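## Task

Take the yellow sponge off the desk and set it on the lowest shelf of the bookcase. At the end the hatched zone before the door must be empty, the gripper must have released the sponge and pulled away, and the robot must be upright and not leaning. The coffee table is movable.

## Robot and tools

ROBOT. A Hello Robot Stretch 3 with a single arm: a two-wheeled base (0.33 m long, 0.34 m wide), a lift that slides up a mast, and a telescoping arm that reaches out to the robot's right side. The base cannot slide sideways, so to shift the gripper forward or back you drive the base. Turning in place pivots about the point midway between the wheels, 0.05 m behind the front edge; with the arm in and the wrist folded the turn sweeps a 0.28 m radius, but an unfolded, level gripper reaches past that circle. Loose objects may occasionally get nudged by something outside the robot.

FRAMES. Base frame: origin on the floor between the drive wheels, x forward, y left, z up. hand_pose is reported in it, at the point where closed fingertips meet. Odometry frame is the base frame as it stood at the start. Heading is positive to the left, range -3.142 to 3.142.

execute_actions takes "actions", a list run in order (empty list: just report). Each action is {"robot": ..., "steps": n, "until": ...}; steps are 1 to 450 control ticks at 30 per second; {"steps": n} alone waits. "robot" may hold one command, a list of up to 8 commands run one after another (with {"pause_s": s}, at most 15 s, as a wait item), or {"stop": true}, which brakes everything and clears the queue. A command can contain:
- "base": exactly one of {"translate_m": d} (relative drive straight, metres, forward positive, |d| at most 1) or {"rotate_rad": d} (relative turn in place, radians, left/counter-clockwise positive, |d| at most 3.2). Both are offsets from where the base is when that command begins.
- "joints": absolute targets by name; unnamed joints keep their previous target. lift_m 0 to 1.1 (arm height); arm_m 0 to 0.52 (extension); wrist_yaw_rad -1.345 to 4.42 (0 along the arm, positive toward the front, 3.0 folded over the base); wrist_pitch_rad -1.57 to 0.451 (negative tips fingers down); wrist_roll_rad -2.911 to 2.911; gripper_m -0.089 to 0.179 (bigger is wider; the actual fingertip gap is smaller by about 0.007 nearly closed to 0.025 fully open, and zero under 0.007); head_pan_rad -3.953 to 1.73 (positive left, -1.57 looks along the arm); head_tilt_rad -1.53 to 0.419 (negative down).
- "contact_limits": {"arm_m": effort %, 1 to 100}, the effort at which the arm halts; lower is gentler, valid until arm_m's next command.
Base and joint motions in one command start together and keep running through later calls. A fresh command overrides at once and discards any leftover queue. An out-of-range or malformed action makes the whole call rejected. "until" stops an action early: {"robot": {"status": "ended"}} waits until nothing is moving and no queue runs; you can also compare fields, e.g. {"lift_m": [">", 0.3]}, or use "any" to end when any one motion finishes.

zoom_image: {"camera": one of head_camera, nav_camera, wrist_camera, "region": [x0, y0, x1, y1]} in pixels from the top-left, at most 504 by 504; gives a sharper crop of that camera's latest image. head_camera and nav_camera move with the head joints.

finished_scene: {"scene": number}; ends the current scene for good and reports success. Wait for all motion to stop first.

RESULTS. Each call returns one image per camera plus state lines. base_status shows progress as (moved of goal). joint_goals, joint_status and measured_speeds list each joint. Status words: moving, done (within tolerance, not exact), off_target (stopped short and may still push), contact_stop (halted by resistance; that joint goes slack until re-commanded), time_out, stopped, not_commanded, torque_fault (wrist servo off for about 10 s, limp, refuses goals). refusals and queue_left count refused goals and pending commands; "refused:" and "dropped:" lines give reasons, counted from 0. robot.on_its_own appears when the robot changed a goal itself, a joint is slack or off, an idle motor shows load, or base_tilt drifts 3 degrees or more. lidar_m: 12 ranges from the origin, 30-degree sectors, first straight ahead then counter-clockwise, plane 0.17 m high (sees table legs, not tops). wrist_depth_mm and head_depth_mm are 7x7 median depth grids. motor_effort is percent of max with peak in brackets; readings carry fixed biases and noise. Neither gripper_m nor "done" proves an object is held—check the images.

SPEED. Full base speed (0.30 m/s, 1.9 rad/s) only when lift_m < 0.30, arm_m < 0.03 and wrist_yaw_rad > 2.54; else 0.10 m/s and 0.63 rad/s.

GRIPPING. Close to a value below the object's width; lower means a firmer squeeze, but too much triggers the stall guard and the item may slip. To re-squeeze send a different value. Release by opening at least 0.02 beyond the touching value.

CAUTIONS. Fold or unfold the wrist only with lift_m 0.32 to 0.95, pitch -0.4 and roll near 0; once folded the lift may go to 0.25. With yaw below -0.4 keep pitch at -0.5 or lower. Pushing against something rigid with the gripper higher than roughly 0.45 m can tip the robot before the arm stops; raising the contact limit lowers that height, and a repeat push after a contact_stop is riskier. Don't drive while gripping or pressing on something fixed, and avoid snagging furniture, especially reversing. If tilted, reverse the last move in small steps, pull the gripper free, and lower lift_m to about 0.2 if needed. Avoid drops, slams and hard pushes; make sure nothing falls. End with the gripper open, away from the object, the robot upright and outside the hatched door zone.

Each tool is called as name([rows], argument=value, ...), one row to a line, values as JSON.

## Session

execute_actions(actions=[])

Scene clock: 0.00 s.
robot.base_odometry: x=+0.000 y=+0.000 heading=+0.000 (m, m, rad; robot's odometry frame)
robot.turned_by_wheels: +0.000 (rad since the last result)
robot.turned_by_imu: +0.000 (rad since the last result)
robot.base_tilt: forward=-1.0 right=-0.8 (deg)
robot.lidar_m: 1.50 2.28 2.61 2.43 2.09 1.78 1.77 2.03 1.70 2.16 2.06 1.36
robot.head_depth_mm: 1754 1854 1844 1839 1807 1809 1527 / 1773 1894 1879 1879 1877 1864 1516 / 1789 1934 1895 1923 1888 1881 1509 / 1796 1991 1968 1951 1956 1931 1488 / 1802 2036 2010 2018 1998 1972 1492 / 1827 2074 2055 2056 2048 2044 1568 / 1846 2131 2135 2103 2097 2064 2059
robot.base_status: not_commanded
robot.joint_positions: lift_m=+0.593 arm_m=+0.002 wrist_yaw_rad=+2.874 wrist_pitch_rad=-0.580 wrist_roll_rad=-0.015 gripper_m=+0.037 head_pan_rad=+0.011 head_tilt_rad=+0.003
robot.joint_goals: lift_m=+0.593 arm_m=+0.002 wrist_yaw_rad=+2.874 wrist_pitch_rad=-0.580 wrist_roll_rad=-0.015 gripper_m=+0.037 head_pan_rad=+0.011 head_tilt_rad=+0.003
robot.joint_status: lift_m=not_commanded arm_m=not_commanded wrist_yaw_rad=not_commanded wrist_pitch_rad=not_commanded wrist_roll_rad=not_commanded gripper_m=not_commanded head_pan_rad=not_commanded head_tilt_rad=not_commanded
robot.measured_speeds: translate_m=+0.000 rotate_rad=+0.000 lift_m=+0.000 arm_m=+0.000 wrist_yaw_rad=+0.000 wrist_pitch_rad=+0.000 wrist_roll_rad=+0.000 head_pan_rad=+0.000 head_tilt_rad=+0.000
robot: refusals=0 queue=idle queue_left=0
robot.motor_effort: left_wheel=+1 right_wheel=+0 lift_m=+32 arm_m=+0 wrist_yaw_rad=+0 wrist_pitch_rad=+6 wrist_roll_rad=+1 gripper_m=+1 head_pan_rad=+1 head_tilt_rad=+2 (%)
robot.hand_pose: x=+0.0319 y=+0.0471 z=+0.5707 quat_wxyz=(+0.290, +0.693, +0.112, +0.650) (m; robot's base frame)
robot.wrist_depth_mm: - - - - - - - / - - - - - - - / - - - - - - - / - - - - - 993 938 / 930 930 930 876 865 841 813 / 815 798 - 758 738 742 730 / 712 703 - 707 669 659 656
pictures: head_camera (sideways: a quarter turn clockwise sets it upright), nav_camera (sideways: a quarter turn counterclockwise sets it upright), wrist_camera
Images, in order (width x height): head_camera 896x504, nav_camera 672x504, wrist_camera 644x364.

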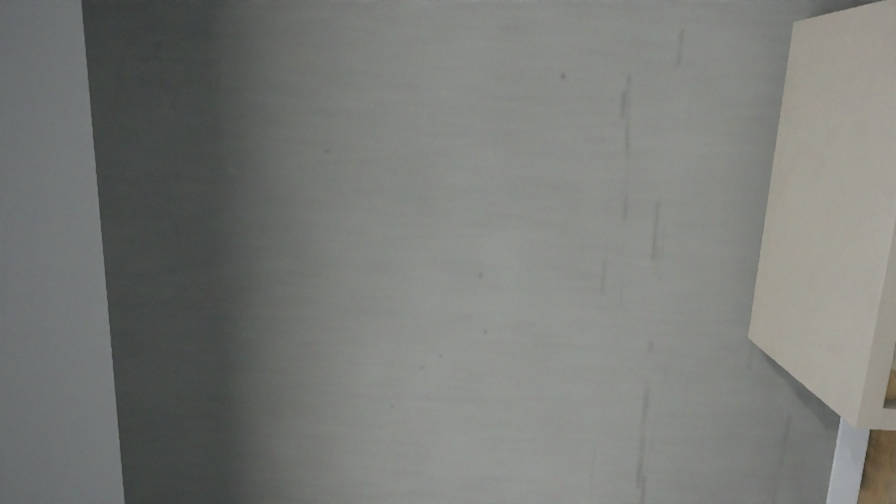

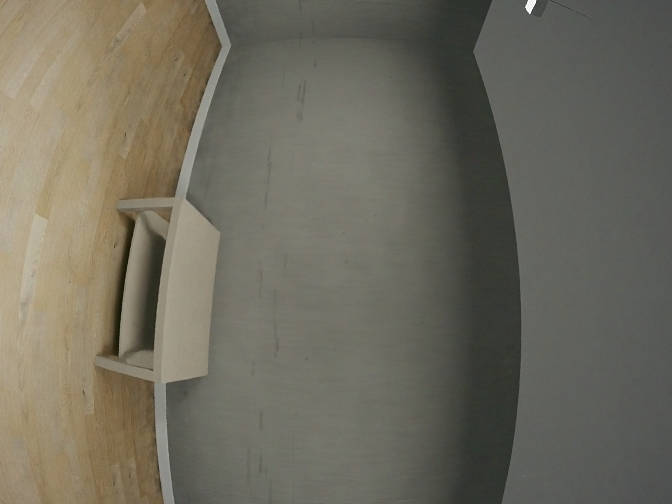

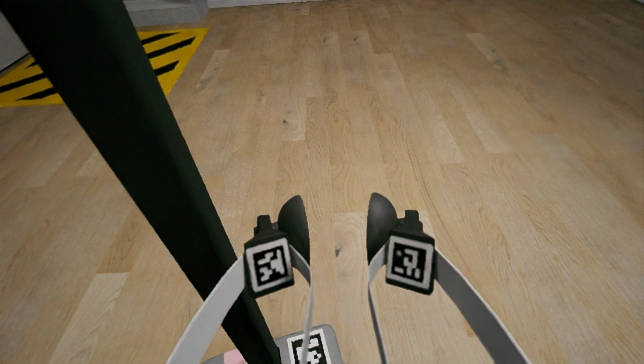

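execute_actions([
  {"robot":{"joints":{"head_pan_rad":-1.5,"head_tilt_rad":-0.5}},"steps":60},
])

Scene clock: 3.70 s.
robot.base_odometry: x=+0.000 y=+0.000 heading=+0.000 (m, m, rad; robot's odometry frame)
robot.turned_by_wheels: +0.000 (rad since the last result)
robot.turned_by_imu: -0.001 (rad since the last result)
robot.base_tilt: forward=-1.1 right=-0.9 (deg)
robot.lidar_m: 1.49 2.28 2.60 2.43 2.08 1.78 1.77 2.03 1.69 2.16 2.06 1.36
robot.head_depth_mm: 1746 1865 1598 2121 2009 1628 1320 / 1756 1905 1569 2270 2046 1610 1321 / 1805 1966 2147 2353 2047 1592 1309 / 1849 1994 2236 2401 2021 1584 1296 / 1938 2077 2294 2462 2020 1575 1301 / 2005 2115 2379 2525 1975 1565 1296 / 2073 2208 2443 2569 1975 1552 1297
robot.base_status: not_commanded
robot.joint_positions: lift_m=+0.593 arm_m=+0.002 wrist_yaw_rad=+2.874 wrist_pitch_rad=-0.580 wrist_roll_rad=-0.015 gripper_m=+0.037 head_pan_rad=-1.493 head_tilt_rad=-0.493
robot.joint_goals: lift_m=+0.593 arm_m=+0.002 wrist_yaw_rad=+2.874 wrist_pitch_rad=-0.580 wrist_roll_rad=-0.015 gripper_m=+0.037 head_pan_rad=-1.500 head_tilt_rad=-0.500
robot.joint_status: lift_m=not_commanded arm_m=not_commanded wrist_yaw_rad=not_commanded wrist_pitch_rad=not_commanded wrist_roll_rad=not_commanded gripper_m=not_commanded head_pan_rad=done head_tilt_rad=done
robot.measured_speeds: translate_m=+0.000 rotate_rad=+0.000 lift_m=+0.000 arm_m=+0.000 wrist_yaw_rad=+0.000 wrist_pitch_rad=+0.000 wrist_roll_rad=+0.000 head_pan_rad=+0.000 head_tilt_rad=+0.000
robot: refusals=0 queue=done queue_left=0
robot.motor_effort: left_wheel=+0(1) right_wheel=+0(0) lift_m=+32(32) arm_m=+0(0) wrist_yaw_rad=+1(1) wrist_pitch_rad=+6(6) wrist_roll_rad=+1(0) gripper_m=+0(1) head_pan_rad=-2(39) head_tilt_rad=-2(20) (%)
robot.hand_pose: x=+0.0319 y=+0.0471 z=+0.5707 quat_wxyz=(+0.290, +0.693, +0.112, +0.650) (m; robot's base frame)
robot.wrist_depth_mm: - - - - - - - / - - - - - - - / - - - - - - - / - - - - - 987 941 / 929 919 920 882 887 846 820 / 815 792 - 745 736 741 722 / 722 717 - 691 669 656 646
pictures: head_camera (sideways: a quarter turn clockwise sets it upright), nav_camera (sideways: a quarter turn counterclockwise sets it upright), wrist_camera
Images, in order (width x height): head_camera 896x504, nav_camera 672x504, wrist_camera 644x364.

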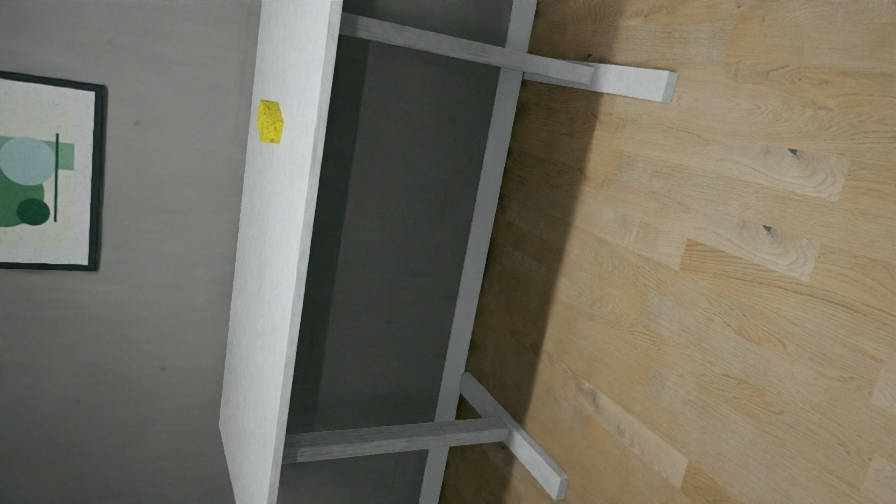

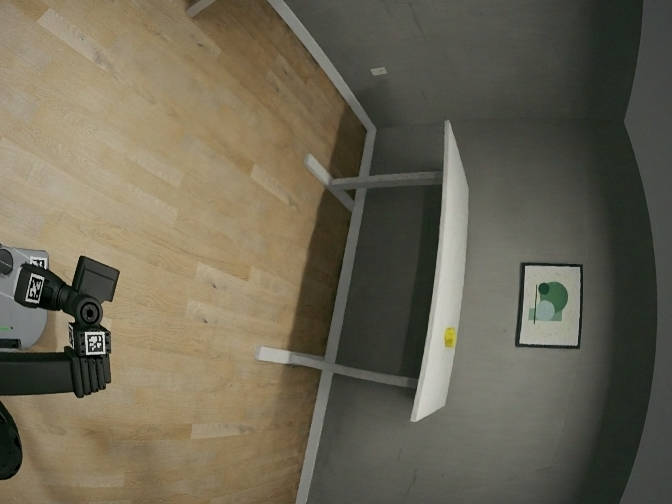

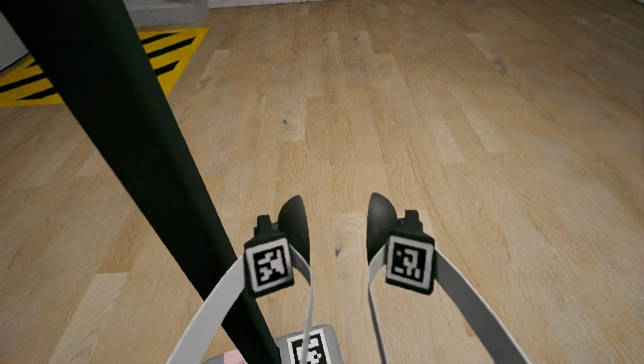

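execute_actions([
  {"robot":[{"base":{"translate_m":-0.3},"joints":{"lift_m":0.9}},{"base":{"rotate_rad":-1.571}},{"base":{"translate_m":0.85}},{"base":{"rotate_rad":1.571},"joints":{"wrist_yaw_rad":0,"wrist_pitch_rad":-0.3,"gripper_m":0.15,"head_tilt_rad":-0.9}}],"steps":450,"until":{"robot":{"status":"ended"}}},
  {"steps":450,"until":{"robot":{"status":"ended"}}},
])

Scene clock: 30.40 s.
robot.base_odometry: x=-0.300 y=-0.850 heading=+0.000 (m, m, rad; robot's odometry frame)
robot.turned_by_wheels: +0.000 (rad since the last result)
robot.turned_by_imu: -0.008 (rad since the last result)
robot.base_tilt: forward=-1.0 right=-0.9 (deg)
robot.lidar_m: 1.57 2.08 3.49 3.23 1.99 1.70 1.70 1.49 0.81 0.80 1.46 2.07
robot.head_depth_mm: 888 662 540 1629 - - 1091 / 880 654 552 1559 - - 1093 / 867 649 565 - - - 1109 / 746 643 1598 1698 1391 1251 1114 / 845 635 1669 1610 1404 1240 1103 / 833 630 1740 1641 1397 1240 1099 / 822 624 1775 1614 1406 1223 1092
robot.base_status: done (rotate_rad +1.5709 of +1.5710)
robot.joint_positions: lift_m=+0.900 arm_m=+0.002 wrist_yaw_rad=+0.002 wrist_pitch_rad=-0.320 wrist_roll_rad=-0.015 gripper_m=+0.150 head_pan_rad=-1.493 head_tilt_rad=-0.889
robot.joint_goals: lift_m=+0.900 arm_m=+0.002 wrist_yaw_rad=+0.000 wrist_pitch_rad=-0.300 wrist_roll_rad=-0.015 gripper_m=+0.150 head_pan_rad=-1.500 head_tilt_rad=-0.900
robot.joint_status: lift_m=done arm_m=not_commanded wrist_yaw_rad=done wrist_pitch_rad=done wrist_roll_rad=not_commanded gripper_m=done head_pan_rad=done head_tilt_rad=done
robot.measured_speeds: translate_m=+0.000 rotate_rad=+0.000 lift_m=+0.000 arm_m=+0.000 wrist_yaw_rad=+0.000 wrist_pitch_rad=+0.000 wrist_roll_rad=+0.000 head_pan_rad=+0.000 head_tilt_rad=+0.000
robot: refusals=0 queue=done queue_left=0
robot.motor_effort: left_wheel=-2(8) right_wheel=+2(5) lift_m=+38(45) arm_m=+0(0) wrist_yaw_rad=-3(4) wrist_pitch_rad=+10(10) wrist_roll_rad=+1(1) gripper_m=+0(85) head_pan_rad=-2(3) head_tilt_rad=-3(19) (%)
robot.hand_pose: x=-0.0209 y=-0.3826 z=+0.9349 quat_wxyz=(+0.704, +0.115, -0.692, -0.111) (m; robot's base frame)
robot.wrist_depth_mm: - - - 949 873 842 802 / 529 490 456 419 395 368 827 / 343 306 280 255 240 232 222 / - - - - - - 207 / - - - - - - - / - - - - - - - / - - - - - - -
pictures: head_camera (sideways: a quarter turn clockwise sets it upright), nav_camera (sideways: a quarter turn counterclockwise sets it upright), wrist_camera
Images, in order (width x height): head_camera 896x504, nav_camera 672x504, wrist_camera 644x364.

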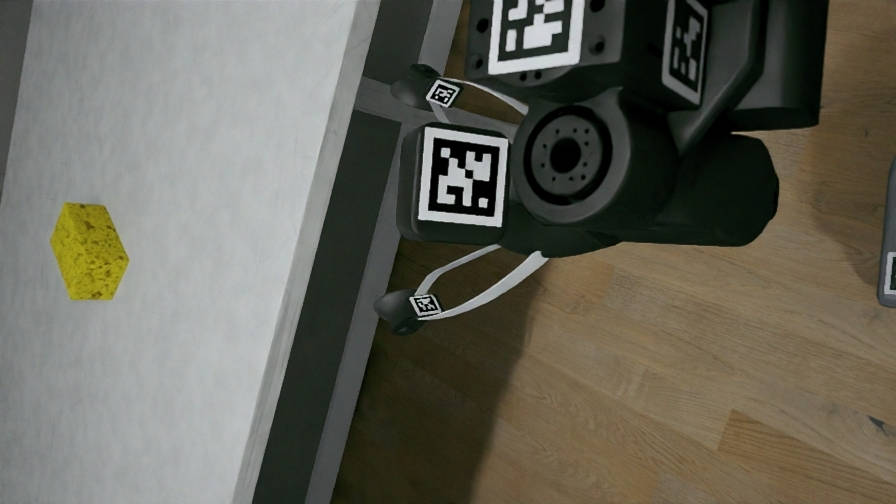

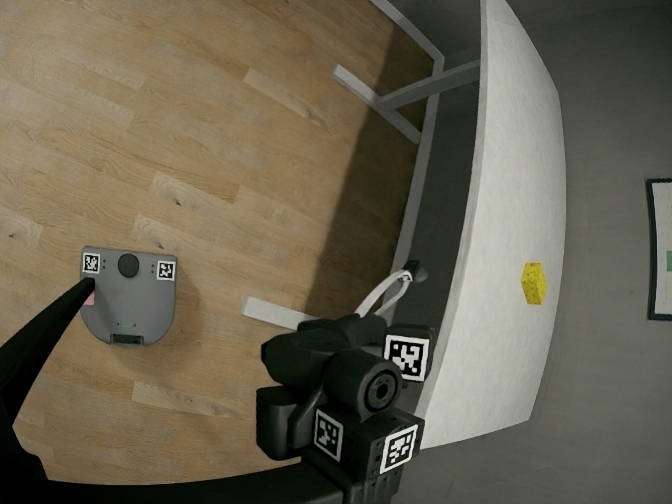

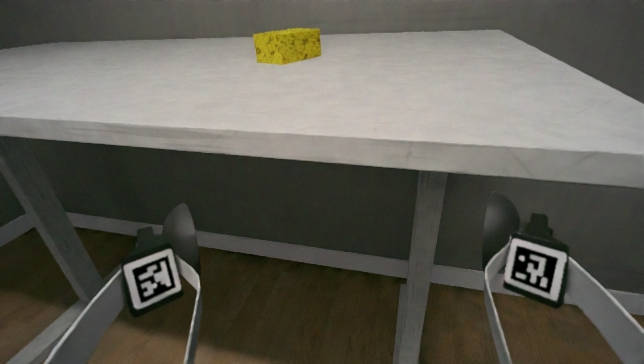

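execute_actions([
  {"robot":{"base":{"translate_m":0.05},"joints":{"lift_m":1.08,"wrist_pitch_rad":-0.5}},"steps":300,"until":{"robot":{"status":"ended"}}},
])

Scene clock: 36.83 s.
robot.base_odometry: x=-0.250 y=-0.850 heading=+0.000 (m, m, rad; robot's odometry frame)
robot.turned_by_wheels: +0.000 (rad since the last result)
robot.turned_by_imu: -0.002 (rad since the last result)
robot.base_tilt: forward=-1.1 right=-0.9 (deg)
robot.lidar_m: 1.52 2.04 3.47 3.27 2.05 1.75 1.74 1.50 0.81 1.28 1.43 2.02
robot.head_depth_mm: - - - - 1409 1263 1121 / - - - - 1380 1254 1104 / - 625 - - 1426 1232 1117 / 852 642 1676 1658 1422 1248 1114 / 844 657 1711 1643 1412 1243 1098 / 836 629 1769 1635 1403 1223 1093 / 821 624 1807 1618 1396 1229 1094
robot.base_status: done (translate_m +0.0500 of +0.0500)
robot.joint_positions: lift_m=+1.080 arm_m=+0.002 wrist_yaw_rad=+0.002 wrist_pitch_rad=-0.513 wrist_roll_rad=-0.015 gripper_m=+0.150 head_pan_rad=-1.493 head_tilt_rad=-0.889
robot.joint_goals: lift_m=+1.080 arm_m=+0.002 wrist_yaw_rad=+0.000 wrist_pitch_rad=-0.500 wrist_roll_rad=-0.015 gripper_m=+0.150 head_pan_rad=-1.500 head_tilt_rad=-0.900
robot.joint_status: lift_m=done arm_m=not_commanded wrist_yaw_rad=done wrist_pitch_rad=done wrist_roll_rad=not_commanded gripper_m=done head_pan_rad=done head_tilt_rad=done
robot.measured_speeds: translate_m=+0.000 rotate_rad=+0.000 lift_m=+0.000 arm_m=+0.000 wrist_yaw_rad=+0.000 wrist_pitch_rad=+0.000 wrist_roll_rad=+0.000 head_pan_rad=+0.000 head_tilt_rad=+0.000
robot: refusals=0 queue=done queue_left=0
robot.motor_effort: left_wheel=-1(3) right_wheel=+2(5) lift_m=+38(38) arm_m=+0(0) wrist_yaw_rad=-4(3) wrist_pitch_rad=+6(9) wrist_roll_rad=+0(1) gripper_m=+1(0) head_pan_rad=-3(2) head_tilt_rad=-3(3) (%)
robot.hand_pose: x=-0.0210 y=-0.3585 z=+1.0718 quat_wxyz=(+0.690, +0.182, -0.678, -0.177) (m; robot's base frame)
robot.wrist_depth_mm: - - 943 906 858 857 851 / 702 670 644 585 599 575 931 / 520 502 492 475 463 446 981 / - 434 398 384 375 369 372 / - - - - 341 327 305 / - - - - - - - / - - - - - - -
pictures: head_camera (sideways: a quarter turn clockwise sets it upright), nav_camera (sideways: a quarter turn counterclockwise sets it upright), wrist_camera
Images, in order (width x height): head_camera 896x504, nav_camera 672x504, wrist_camera 644x364.

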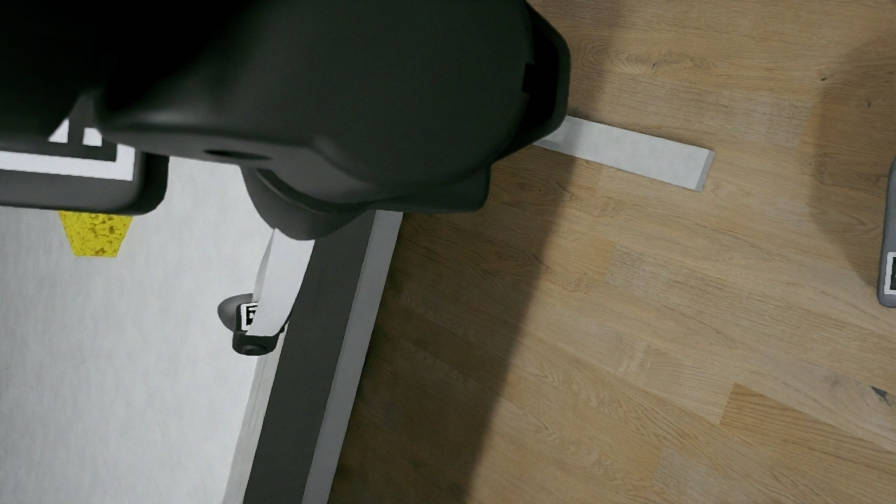

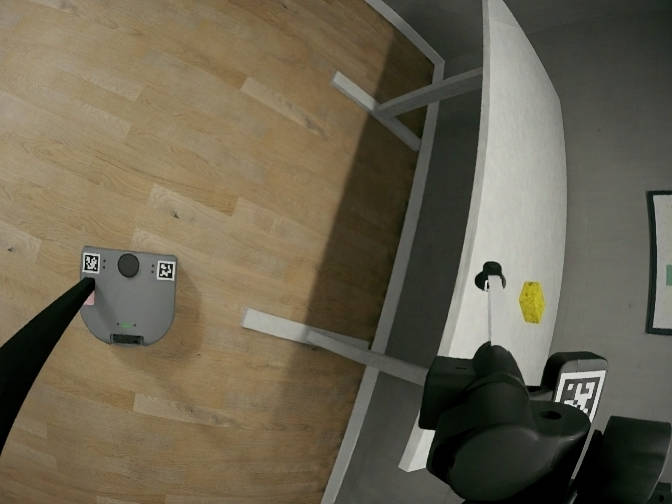

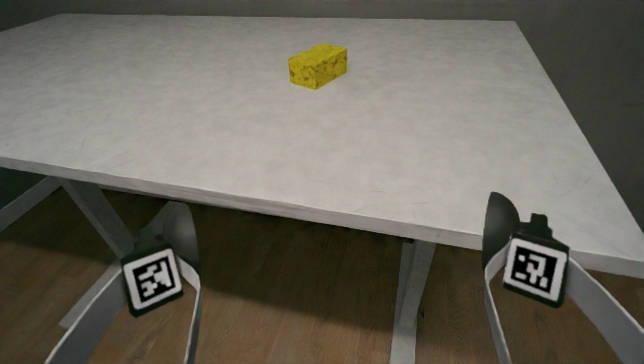

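execute_actions([
  {"robot":{"joints":{"arm_m":0.36,"lift_m":1.06}},"steps":300,"until":{"robot":{"status":"ended"}}},
])

Scene clock: 46.07 s.
robot.base_odometry: x=-0.250 y=-0.850 heading=+0.000 (m, m, rad; robot's odometry frame)
robot.turned_by_wheels: +0.000 (rad since the last result)
robot.turned_by_imu: -0.002 (rad since the last result)
robot.base_tilt: forward=-1.0 right=-0.8 (deg)
robot.lidar_m: 1.52 2.04 3.46 3.27 2.04 1.75 1.75 1.51 0.81 1.28 1.44 2.01
robot.head_depth_mm: 887 662 542 1608 1442 1267 1117 / 817 654 554 1568 1390 1255 1121 / 744 647 568 1676 1426 1242 1111 / 758 641 1612 1654 1428 1247 1111 / 845 637 1693 1636 1413 1237 1100 / 831 630 1764 1630 1400 1235 1097 / 821 624 1794 1620 1398 1224 1093
robot.base_status: done (translate_m +0.0500 of +0.0500)
robot.joint_positions: lift_m=+1.060 arm_m=+0.360 wrist_yaw_rad=+0.001 wrist_pitch_rad=-0.513 wrist_roll_rad=-0.015 gripper_m=+0.150 head_pan_rad=-1.493 head_tilt_rad=-0.889
robot.joint_goals: lift_m=+1.060 arm_m=+0.360 wrist_yaw_rad=+0.000 wrist_pitch_rad=-0.500 wrist_roll_rad=-0.015 gripper_m=+0.150 head_pan_rad=-1.500 head_tilt_rad=-0.900
robot.joint_status: lift_m=done arm_m=done wrist_yaw_rad=done wrist_pitch_rad=done wrist_roll_rad=not_commanded gripper_m=done head_pan_rad=done head_tilt_rad=done
robot.measured_speeds: translate_m=+0.000 rotate_rad=+0.000 lift_m=+0.000 arm_m=+0.000 wrist_yaw_rad=+0.000 wrist_pitch_rad=+0.000 wrist_roll_rad=+0.000 head_pan_rad=+0.000 head_tilt_rad=+0.000
robot: refusals=0 queue=done queue_left=0
robot.motor_effort: left_wheel=-2(1) right_wheel=+2(2) lift_m=+26(40) arm_m=+3(3) wrist_yaw_rad=-1(3) wrist_pitch_rad=+6(6) wrist_roll_rad=+1(0) gripper_m=+0(1) head_pan_rad=-3(2) head_tilt_rad=-4(4) (%)
robot.hand_pose: x=-0.0212 y=-0.7160 z=+1.0521 quat_wxyz=(+0.689, +0.182, -0.678, -0.178) (m; robot's base frame)
robot.wrist_depth_mm: 836 770 730 677 640 598 558 / 632 613 580 568 542 525 515 / 472 461 446 433 425 407 398 / 376 366 358 297 342 337 330 / 315 318 300 287 289 291 279 / 267 - 260 255 250 240 247 / 237 230 228 224 220 217 214
pictures: head_camera (sideways: a quarter turn clockwise sets it upright), nav_camera (sideways: a quarter turn counterclockwise sets it upright), wrist_camera
Images, in order (width x height): head_camera 896x504, nav_camera 672x504, wrist_camera 644x364.

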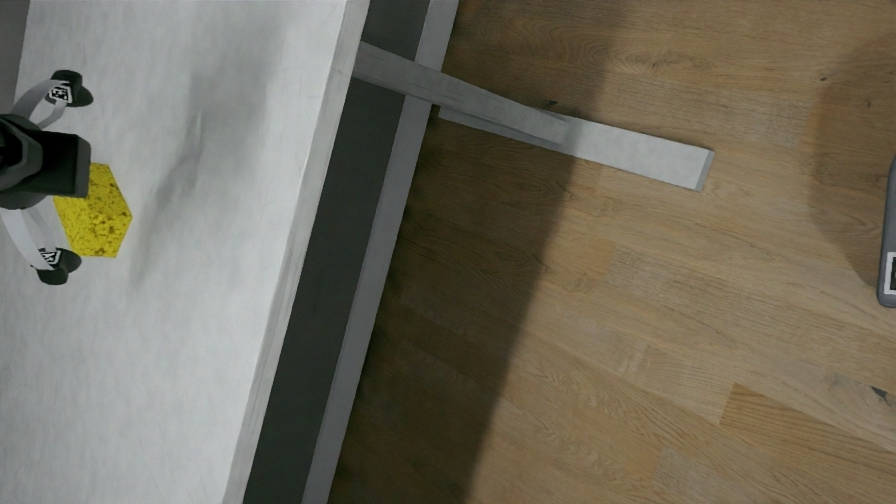

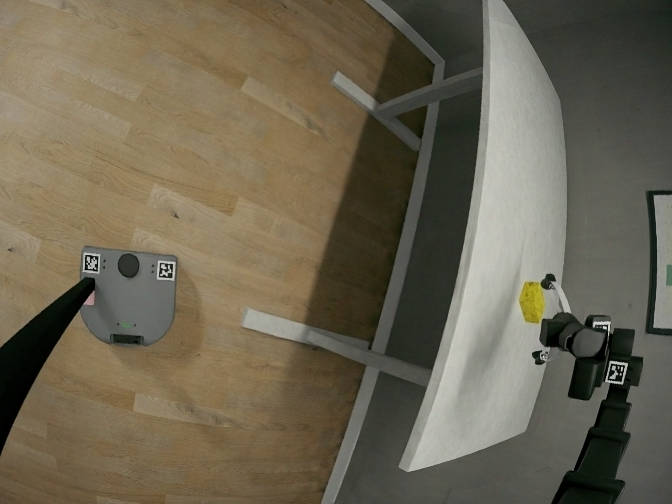

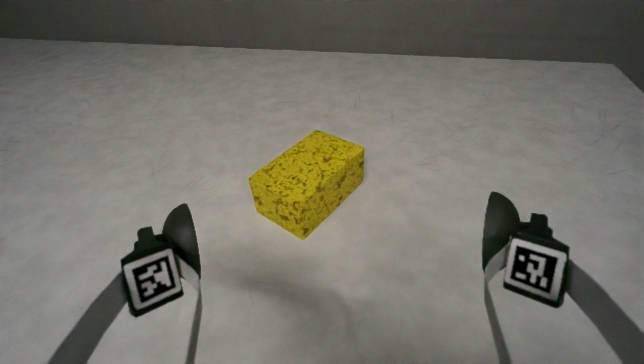

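execute_actions([
  {"robot":{"base":{"translate_m":0.02},"joints":{"arm_m":0.45,"lift_m":1.0}},"steps":300,"until":{"robot":{"status":"ended"}}},
])

Scene clock: 51.70 s.
robot.base_odometry: x=-0.230 y=-0.850 heading=+0.000 (m, m, rad; robot's odometry frame)
robot.turned_by_wheels: +0.000 (rad since the last result)
robot.turned_by_imu: -0.001 (rad since the last result)
robot.base_tilt: forward=-1.0 right=-0.8 (deg)
robot.lidar_m: 1.50 2.02 3.47 3.26 2.07 1.76 1.77 1.51 0.82 1.29 1.42 2.00
robot.head_depth_mm: 853 659 543 1602 1442 1266 1119 / 804 654 555 1602 1399 1257 1116 / - 649 568 1670 1424 1243 1112 / 894 640 1612 1647 1426 1244 1114 / 843 634 1684 1631 1408 1233 1105 / 833 628 1772 1635 1411 1229 1090 / 821 625 1807 1628 1394 1222 1091
robot.base_status: done (translate_m +0.0200 of +0.0200)
robot.joint_positions: lift_m=+1.000 arm_m=+0.450 wrist_yaw_rad=+0.001 wrist_pitch_rad=-0.513 wrist_roll_rad=-0.015 gripper_m=+0.150 head_pan_rad=-1.493 head_tilt_rad=-0.889
robot.joint_goals: lift_m=+1.000 arm_m=+0.450 wrist_yaw_rad=+0.000 wrist_pitch_rad=-0.500 wrist_roll_rad=-0.015 gripper_m=+0.150 head_pan_rad=-1.500 head_tilt_rad=-0.900
robot.joint_status: lift_m=done arm_m=done wrist_yaw_rad=done wrist_pitch_rad=done wrist_roll_rad=not_commanded gripper_m=done head_pan_rad=done head_tilt_rad=done
robot.measured_speeds: translate_m=+0.000 rotate_rad=+0.000 lift_m=+0.000 arm_m=+0.000 wrist_yaw_rad=+0.000 wrist_pitch_rad=+0.000 wrist_roll_rad=+0.000 head_pan_rad=+0.000 head_tilt_rad=+0.000
robot: refusals=0 queue=done queue_left=0
robot.motor_effort: left_wheel=-2(3) right_wheel=+2(6) lift_m=+26(27) arm_m=+3(3) wrist_yaw_rad=-2(2) wrist_pitch_rad=+7(6) wrist_roll_rad=+0(0) gripper_m=+1(0) head_pan_rad=-3(3) head_tilt_rad=-3(4) (%)
robot.hand_pose: x=-0.0212 y=-0.8060 z=+0.9921 quat_wxyz=(+0.689, +0.182, -0.678, -0.178) (m; robot's base frame)
robot.wrist_depth_mm: 698 653 606 566 541 511 487 / 466 451 429 412 404 388 371 / 346 336 327 318 309 302 292 / 277 269 263 188 234 247 241 / 230 233 208 168 211 213 205 / 197 - 190 182 183 176 182 / 177 169 167 165 162 159 157
pictures: head_camera (sideways: a quarter turn clockwise sets it upright), nav_camera (sideways: a quarter turn counterclockwise sets it upright), wrist_camera
Images, in order (width x height): head_camera 896x504, nav_camera 672x504, wrist_camera 644x364.

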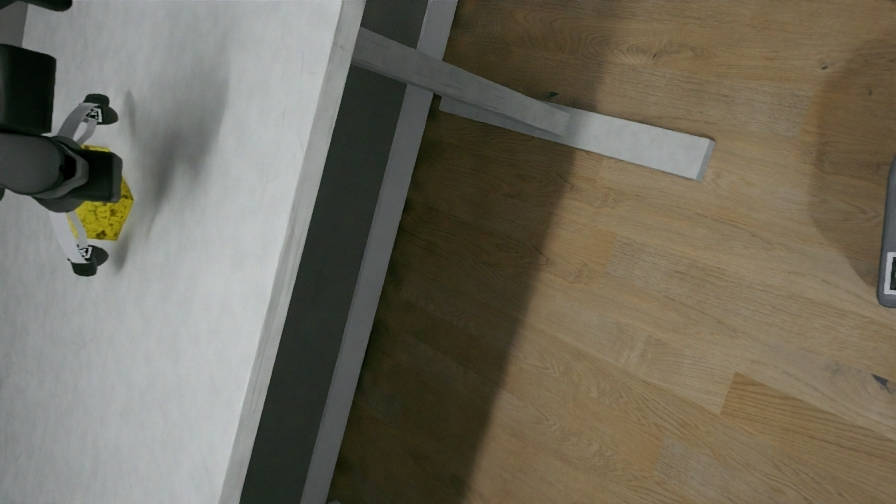

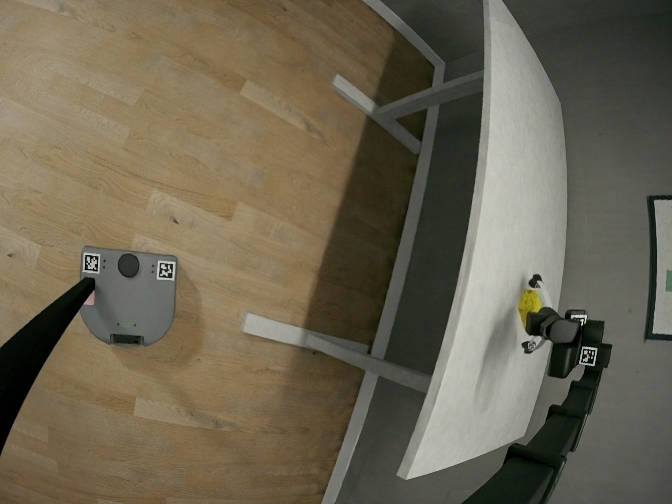

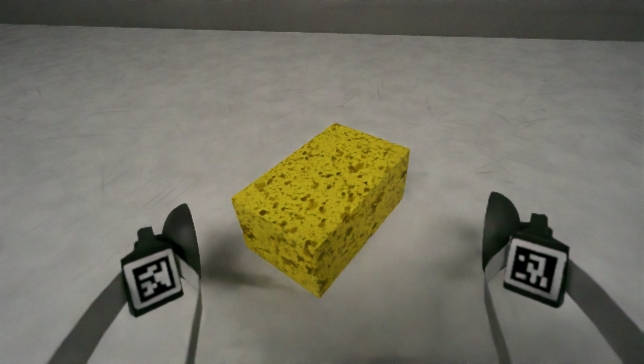

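A bit further and lower, then grip.

execute_actions([
  {"robot":[{"joints":{"arm_m":0.49,"lift_m":0.97}},{"joints":{"gripper_m":0.0}},{"joints":{"lift_m":1.05}}],"steps":400,"until":{"robot":{"status":"ended"}}},
])

Scene clock: 59.17 s.
robot.base_odometry: x=-0.230 y=-0.850 heading=+0.000 (m, m, rad; robot's odometry frame)
robot.turned_by_wheels: +0.000 (rad since the last result)
robot.turned_by_imu: -0.002 (rad since the last result)
robot.base_tilt: forward=-1.1 right=-0.8 (deg)
robot.lidar_m: 1.50 2.02 3.47 3.28 2.07 1.77 1.76 1.51 0.82 1.29 1.43 2.00
robot.head_depth_mm: 887 662 543 1608 1442 1259 1122 / 856 654 556 1628 1392 1253 1116 / 790 645 568 1667 1421 1239 1112 / 853 642 1635 1661 1421 1247 1115 / 842 635 1697 1637 1407 1236 1102 / 831 630 1771 1626 1397 1237 1101 / 821 624 1815 1614 1385 1227 1092
robot.base_status: done (translate_m +0.0200 of +0.0200)
robot.joint_positions: lift_m=+1.050 arm_m=+0.490 wrist_yaw_rad=+0.003 wrist_pitch_rad=-0.513 wrist_roll_rad=-0.012 gripper_m=+0.007 head_pan_rad=-1.493 head_tilt_rad=-0.889
robot.joint_goals: lift_m=+1.050 arm_m=+0.490 wrist_yaw_rad=+0.000 wrist_pitch_rad=-0.500 wrist_roll_rad=-0.012 gripper_m=+0.006 head_pan_rad=-1.500 head_tilt_rad=-0.900
robot.joint_status: lift_m=done arm_m=done wrist_yaw_rad=done wrist_pitch_rad=done wrist_roll_rad=not_commanded gripper_m=done head_pan_rad=done head_tilt_rad=done
robot.measured_speeds: translate_m=+0.000 rotate_rad=+0.000 lift_m=+0.000 arm_m=+0.000 wrist_yaw_rad=+0.000 wrist_pitch_rad=+0.000 wrist_roll_rad=+0.000 head_pan_rad=+0.000 head_tilt_rad=+0.000
robot: refusals=0 queue=done queue_left=0
robot.on_its_own: gripper_m is held at +0.006, not at your +0.000, by its stall guard, which is not easing now
robot.motor_effort: left_wheel=+1(2) right_wheel=+0(2) lift_m=+38(39) arm_m=+2(5) wrist_yaw_rad=-3(10) wrist_pitch_rad=+6(16) wrist_roll_rad=-2(2) gripper_m=-22(99) head_pan_rad=-3(2) head_tilt_rad=-3(3) (%)
robot.hand_pose: x=-0.0210 y=-0.8461 z=+1.0416 quat_wxyz=(+0.688, +0.182, -0.679, -0.178) (m; robot's base frame)
robot.wrist_depth_mm: 705 640 600 550 519 488 460 / 608 582 562 536 513 516 479 / 455 437 425 409 402 387 376 / 359 353 343 160 236 318 310 / 300 293 288 132 129 272 264 / 256 252 234 137 132 232 230 / 224 221 217 211 206 206 203
pictures: head_camera (sideways: a quarter turn clockwise sets it upright), nav_camera (sideways: a quarter turn counterclockwise sets it upright), wrist_camera
Images, in order (width x height): head_camera 896x504, nav_camera 672x504, wrist_camera 644x364.

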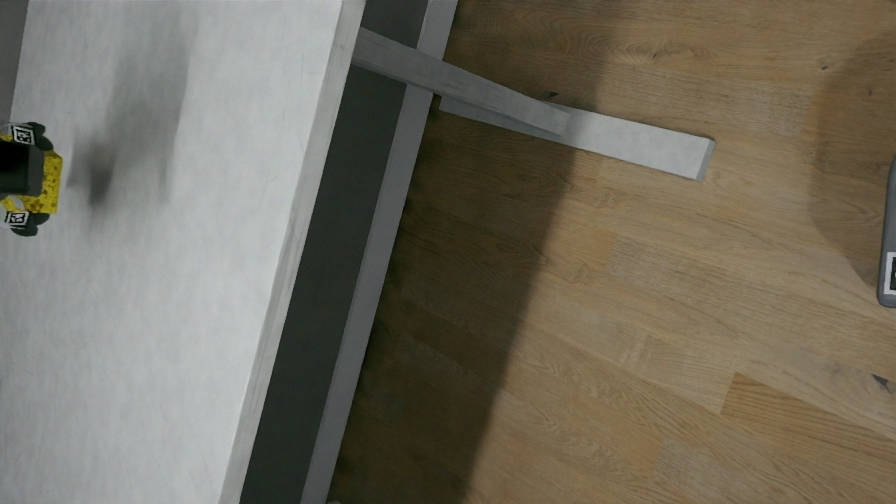

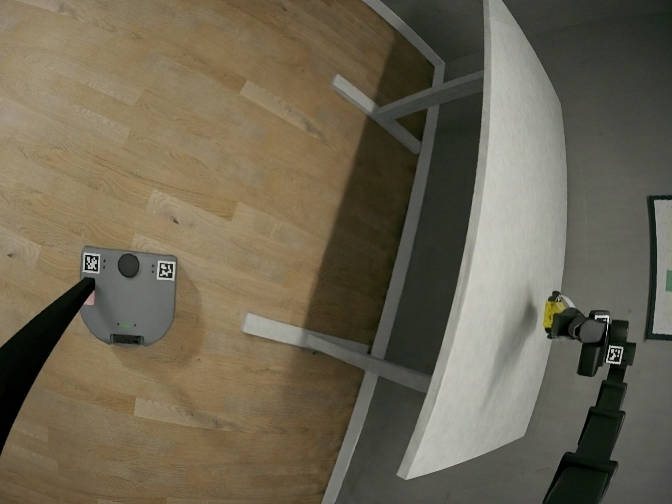

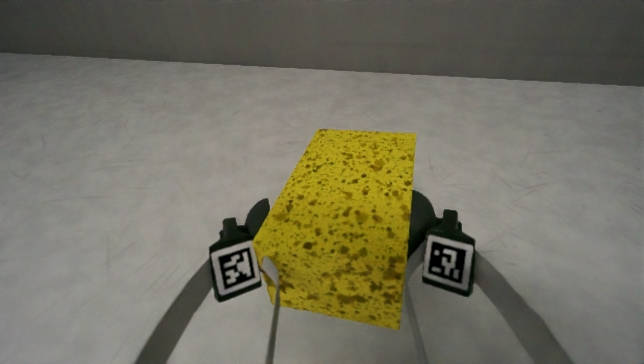

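Held. Retract and look around for the bookcase.

execute_actions([
  {"robot":{"joints":{"arm_m":0.0,"head_pan_rad":1.0,"head_tilt_rad":-0.4}},"steps":300,"until":{"robot":{"status":"ended"}}},
])

Scene clock: 65.73 s.
robot.base_odometry: x=-0.230 y=-0.850 heading=+0.000 (m, m, rad; robot's odometry frame)
robot.turned_by_wheels: +0.000 (rad since the last result)
robot.turned_by_imu: -0.002 (rad since the last result)
robot.base_tilt: forward=-1.1 right=-0.8 (deg)
robot.lidar_m: 1.50 2.02 3.47 3.26 2.07 1.77 1.76 1.51 0.82 1.29 1.42 2.00
robot.head_depth_mm: 2739 2771 2860 2922 2136 1749 1410 / 3155 3295 3322 3241 2298 1750 1395 / 3270 3417 3674 3372 2336 1726 1393 / 3109 3311 3532 3320 2253 1728 1389 / 3022 3209 3552 3298 2257 1712 1381 / 2880 3124 3343 3278 2239 1699 1366 / 2834 3002 3183 3207 2225 1681 1367
robot.base_status: done (translate_m +0.0200 of +0.0200)
robot.joint_positions: lift_m=+1.050 arm_m=+0.002 wrist_yaw_rad=+0.001 wrist_pitch_rad=-0.514 wrist_roll_rad=-0.012 gripper_m=+0.007 head_pan_rad=+0.993 head_tilt_rad=-0.408
robot.joint_goals: lift_m=+1.050 arm_m=+0.000 wrist_yaw_rad=+0.000 wrist_pitch_rad=-0.500 wrist_roll_rad=-0.012 gripper_m=+0.006 head_pan_rad=+1.000 head_tilt_rad=-0.400
robot.joint_status: lift_m=done arm_m=done wrist_yaw_rad=done wrist_pitch_rad=done wrist_roll_rad=not_commanded gripper_m=done head_pan_rad=done head_tilt_rad=done
robot.measured_speeds: translate_m=+0.000 rotate_rad=+0.000 lift_m=+0.000 arm_m=+0.000 wrist_yaw_rad=+0.000 wrist_pitch_rad=+0.000 wrist_roll_rad=+0.000 head_pan_rad=+0.000 head_tilt_rad=+0.000
robot: refusals=0 queue=done queue_left=0
robot.on_its_own: gripper_m is held at +0.006, not at your +0.000, by its stall guard, which is not easing now
robot.motor_effort: left_wheel=+0(0) right_wheel=+1(1) lift_m=+39(39) arm_m=-2(3) wrist_yaw_rad=-1(5) wrist_pitch_rad=+7(7) wrist_roll_rad=-2(2) gripper_m=-21(21) head_pan_rad=+4(42) head_tilt_rad=+3(21) (%)
robot.hand_pose: x=-0.0212 y=-0.3585 z=+1.0414 quat_wxyz=(+0.688, +0.182, -0.679, -0.179) (m; robot's base frame)
robot.wrist_depth_mm: 940 885 825 777 734 708 827 / 617 586 571 545 525 507 888 / 459 447 430 413 402 390 384 / - - 378 160 238 321 314 / - - - 131 129 - 284 / - - - 137 132 - - / - - - - - - -
pictures: head_camera (sideways: a quarter turn clockwise sets it upright), nav_camera (sideways: a quarter turn counterclockwise sets it upright), wrist_camera
Images, in order (width x height): head_camera 896x504, nav_camera 672x504, wrist_camera 644x364.

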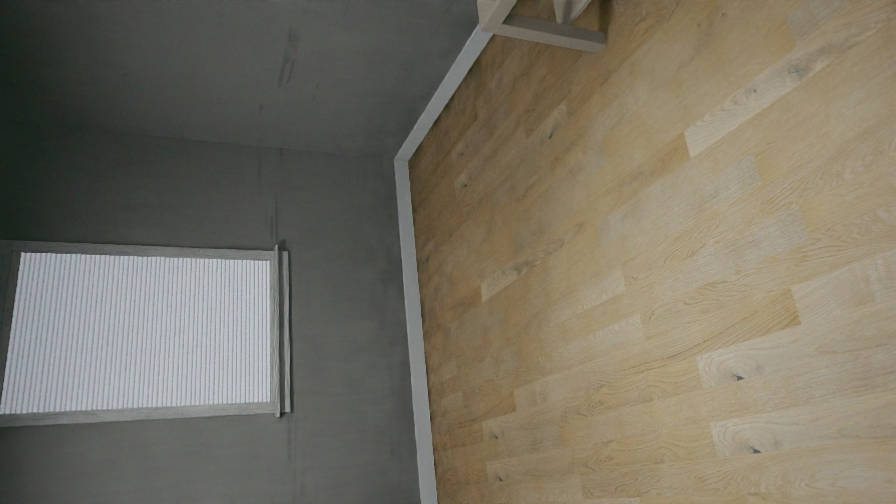

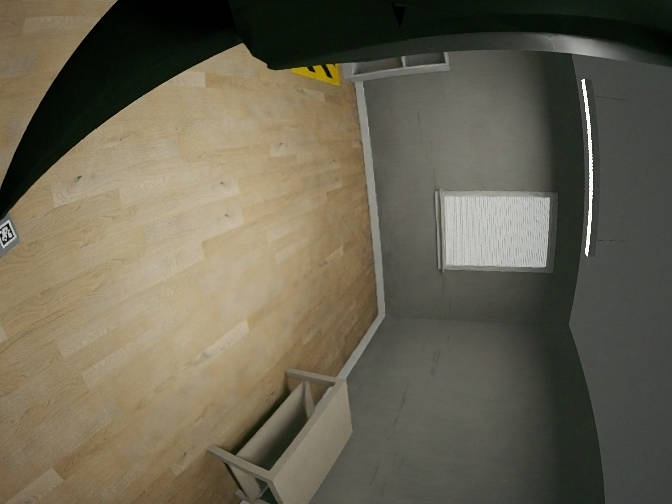

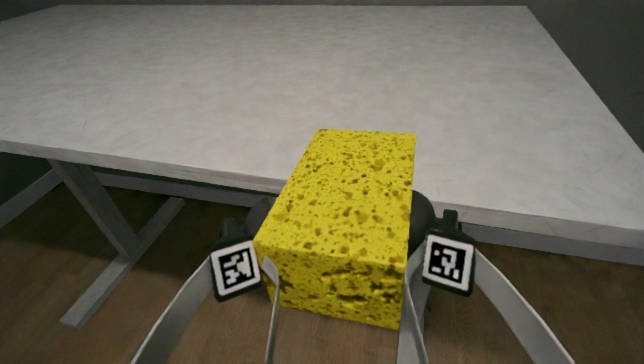

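execute_actions([
  {"robot":{"joints":{"head_pan_rad":-3.3,"head_tilt_rad":-0.4}},"steps":300,"until":{"robot":{"status":"ended"}}},
])

Scene clock: 71.20 s.
robot.base_odometry: x=-0.230 y=-0.850 heading=+0.000 (m, m, rad; robot's odometry frame)
robot.turned_by_wheels: +0.000 (rad since the last result)
robot.turned_by_imu: -0.002 (rad since the last result)
robot.base_tilt: forward=-1.0 right=-0.9 (deg)
robot.lidar_m: 1.50 2.02 3.47 3.25 2.07 1.76 1.77 1.51 0.82 1.29 1.42 2.00
robot.head_depth_mm: 1471 1556 - - - - - / 1473 1575 1656 - - - - / 1484 1588 1636 - - - - / 1493 1589 1676 - - - - / 1498 1590 1692 - - - - / 1508 1615 1716 - - - - / 1524 1623 1747 1855 - - -
robot.base_status: done (translate_m +0.0200 of +0.0200)
robot.joint_positions: lift_m=+1.050 arm_m=+0.002 wrist_yaw_rad=+0.001 wrist_pitch_rad=-0.514 wrist_roll_rad=-0.012 gripper_m=+0.007 head_pan_rad=-3.293 head_tilt_rad=-0.408
robot.joint_goals: lift_m=+1.050 arm_m=+0.000 wrist_yaw_rad=+0.000 wrist_pitch_rad=-0.500 wrist_roll_rad=-0.012 gripper_m=+0.006 head_pan_rad=-3.300 head_tilt_rad=-0.400
robot.joint_status: lift_m=done arm_m=done wrist_yaw_rad=done wrist_pitch_rad=done wrist_roll_rad=not_commanded gripper_m=done head_pan_rad=done head_tilt_rad=done
robot.measured_speeds: translate_m=+0.000 rotate_rad=+0.000 lift_m=+0.000 arm_m=+0.000 wrist_yaw_rad=+0.000 wrist_pitch_rad=+0.000 wrist_roll_rad=+0.000 head_pan_rad=+0.000 head_tilt_rad=+0.000
robot: refusals=0 queue=done queue_left=0
robot.on_its_own: gripper_m is held at +0.006, not at your +0.000, by its stall guard, which is not easing now
robot.motor_effort: left_wheel=+0(1) right_wheel=+1(1) lift_m=+39(38) arm_m=-2(2) wrist_yaw_rad=-2(2) wrist_pitch_rad=+7(7) wrist_roll_rad=-2(2) gripper_m=-21(21) head_pan_rad=-4(43) head_tilt_rad=+3(3) (%)
robot.hand_pose: x=-0.0212 y=-0.3585 z=+1.0414 quat_wxyz=(+0.688, +0.182, -0.679, -0.179) (m; robot's base frame)
robot.wrist_depth_mm: 949 874 831 772 737 705 851 / 620 591 563 541 523 502 913 / 457 441 432 411 405 394 385 / - - 377 160 237 319 314 / - - - 132 129 - 286 / - - - 137 132 - - / - - - - - - -
pictures: head_camera (sideways: a quarter turn clockwise sets it upright), nav_camera (sideways: a quarter turn counterclockwise sets it upright), wrist_camera
Images, in order (width x height): head_camera 896x504, nav_camera 672x504, wrist_camera 644x364.

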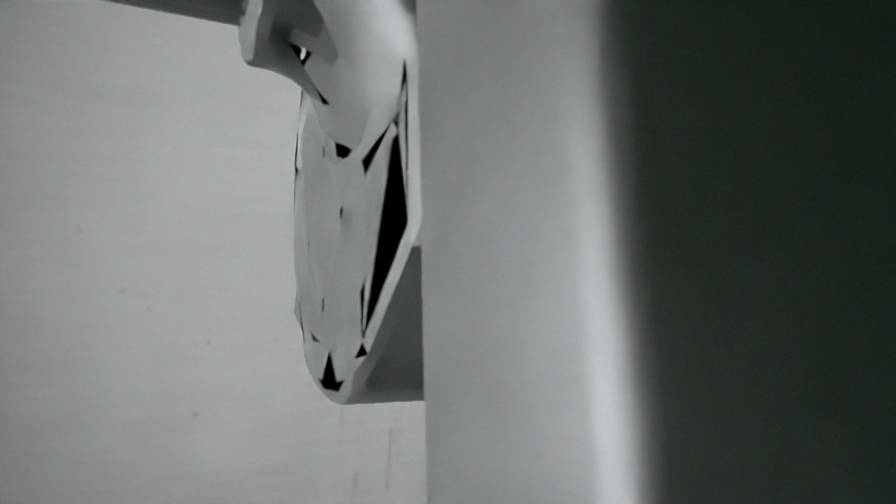

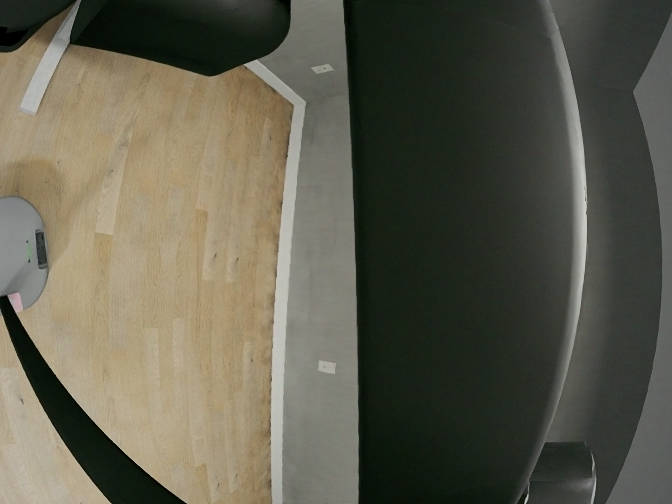

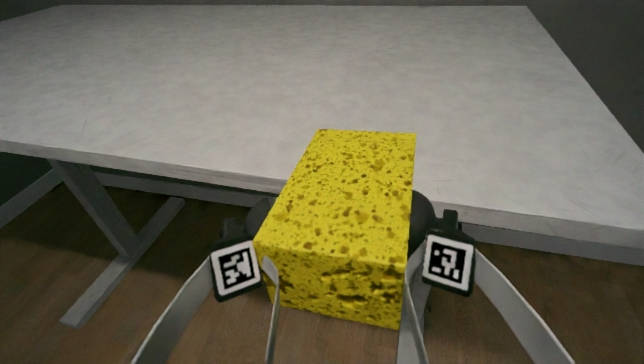

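execute_actions([
  {"robot":{"base":{"rotate_rad":1.9},"joints":{"head_pan_rad":0.3,"head_tilt_rad":-0.35,"lift_m":0.7}},"steps":300,"until":{"robot":{"status":"ended"}}},
])

Scene clock: 77.90 s.
robot.base_odometry: x=-0.230 y=-0.850 heading=+1.900 (m, m, rad; robot's odometry frame)
robot.turned_by_wheels: +1.900 (rad since the last result)
robot.turned_by_imu: +1.900 (rad since the last result)
robot.base_tilt: forward=-1.1 right=-0.8 (deg)
robot.lidar_m: 2.43 1.81 1.77 1.77 1.33 0.82 1.35 1.42 2.00 1.50 2.02 3.26
robot.head_depth_mm: 2752 2915 3274 3404 2518 1851 1458 / 2437 2634 2903 3143 2508 1854 1450 / 2225 2401 2558 2795 2460 1826 1439 / 2022 2171 2287 2503 2454 1812 1442 / 1853 1956 2112 2252 2345 1806 1437 / 1723 1823 1922 2045 2150 1781 1435 / 1594 1672 1793 1868 1991 1767 1413
robot.base_status: done (rotate_rad +1.8999 of +1.9000)
robot.joint_positions: lift_m=+0.700 arm_m=+0.002 wrist_yaw_rad=+0.001 wrist_pitch_rad=-0.515 wrist_roll_rad=-0.012 gripper_m=+0.007 head_pan_rad=+0.293 head_tilt_rad=-0.359
robot.joint_goals: lift_m=+0.700 arm_m=+0.000 wrist_yaw_rad=+0.000 wrist_pitch_rad=-0.500 wrist_roll_rad=-0.012 gripper_m=+0.006 head_pan_rad=+0.300 head_tilt_rad=-0.350
robot.joint_status: lift_m=done arm_m=done wrist_yaw_rad=done wrist_pitch_rad=done wrist_roll_rad=not_commanded gripper_m=done head_pan_rad=done head_tilt_rad=done
robot.measured_speeds: translate_m=+0.000 rotate_rad=+0.000 lift_m=+0.000 arm_m=+0.000 wrist_yaw_rad=+0.000 wrist_pitch_rad=+0.000 wrist_roll_rad=+0.000 head_pan_rad=+0.000 head_tilt_rad=+0.000
robot: refusals=0 queue=done queue_left=0
robot.on_its_own: gripper_m is held at +0.006, not at your +0.000, by its stall guard, which is not easing now
robot.motor_effort: left_wheel=-2(6) right_wheel=+2(4) lift_m=+26(40) arm_m=-2(2) wrist_yaw_rad=-1(1) wrist_pitch_rad=+7(7) wrist_roll_rad=-2(2) gripper_m=-20(22) head_pan_rad=+4(41) head_tilt_rad=+3(8) (%)
robot.hand_pose: x=-0.0212 y=-0.3585 z=+0.6918 quat_wxyz=(+0.688, +0.182, -0.679, -0.179) (m; robot's base frame)
robot.wrist_depth_mm: - - - - - - - / - - - - - - - / - - - - - - - / - - - 160 - - - / - - - 132 129 - 986 / 979 973 891 137 133 884 871 / 854 843 830 814 778 801 775
pictures: head_camera (sideways: a quarter turn clockwise sets it upright), nav_camera (sideways: a quarter turn counterclockwise sets it upright), wrist_camera
Images, in order (width x height): head_camera 896x504, nav_camera 672x504, wrist_camera 644x364.

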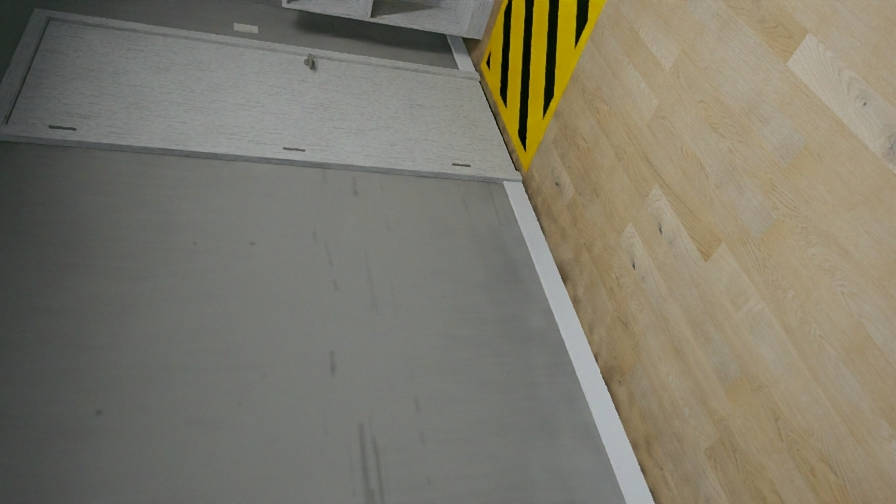

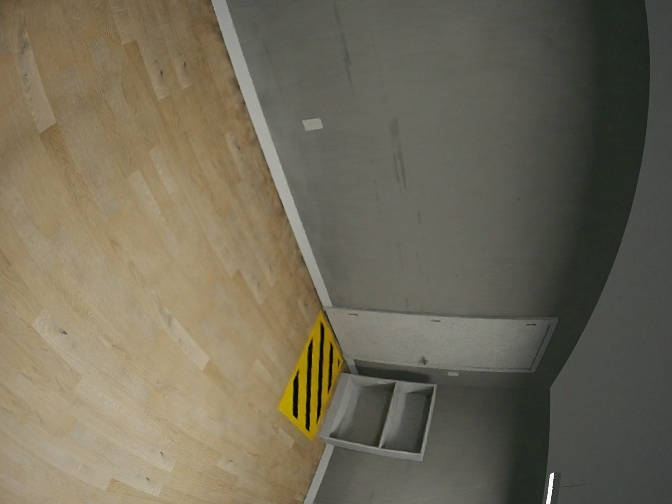

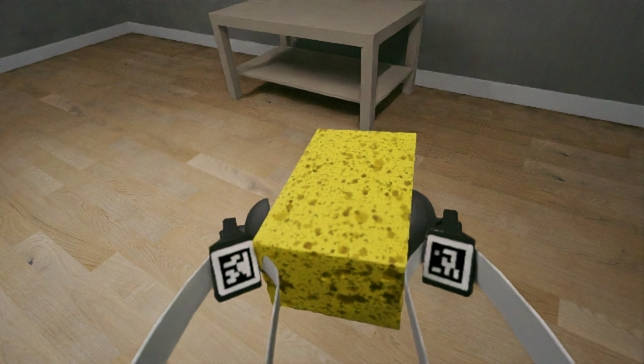

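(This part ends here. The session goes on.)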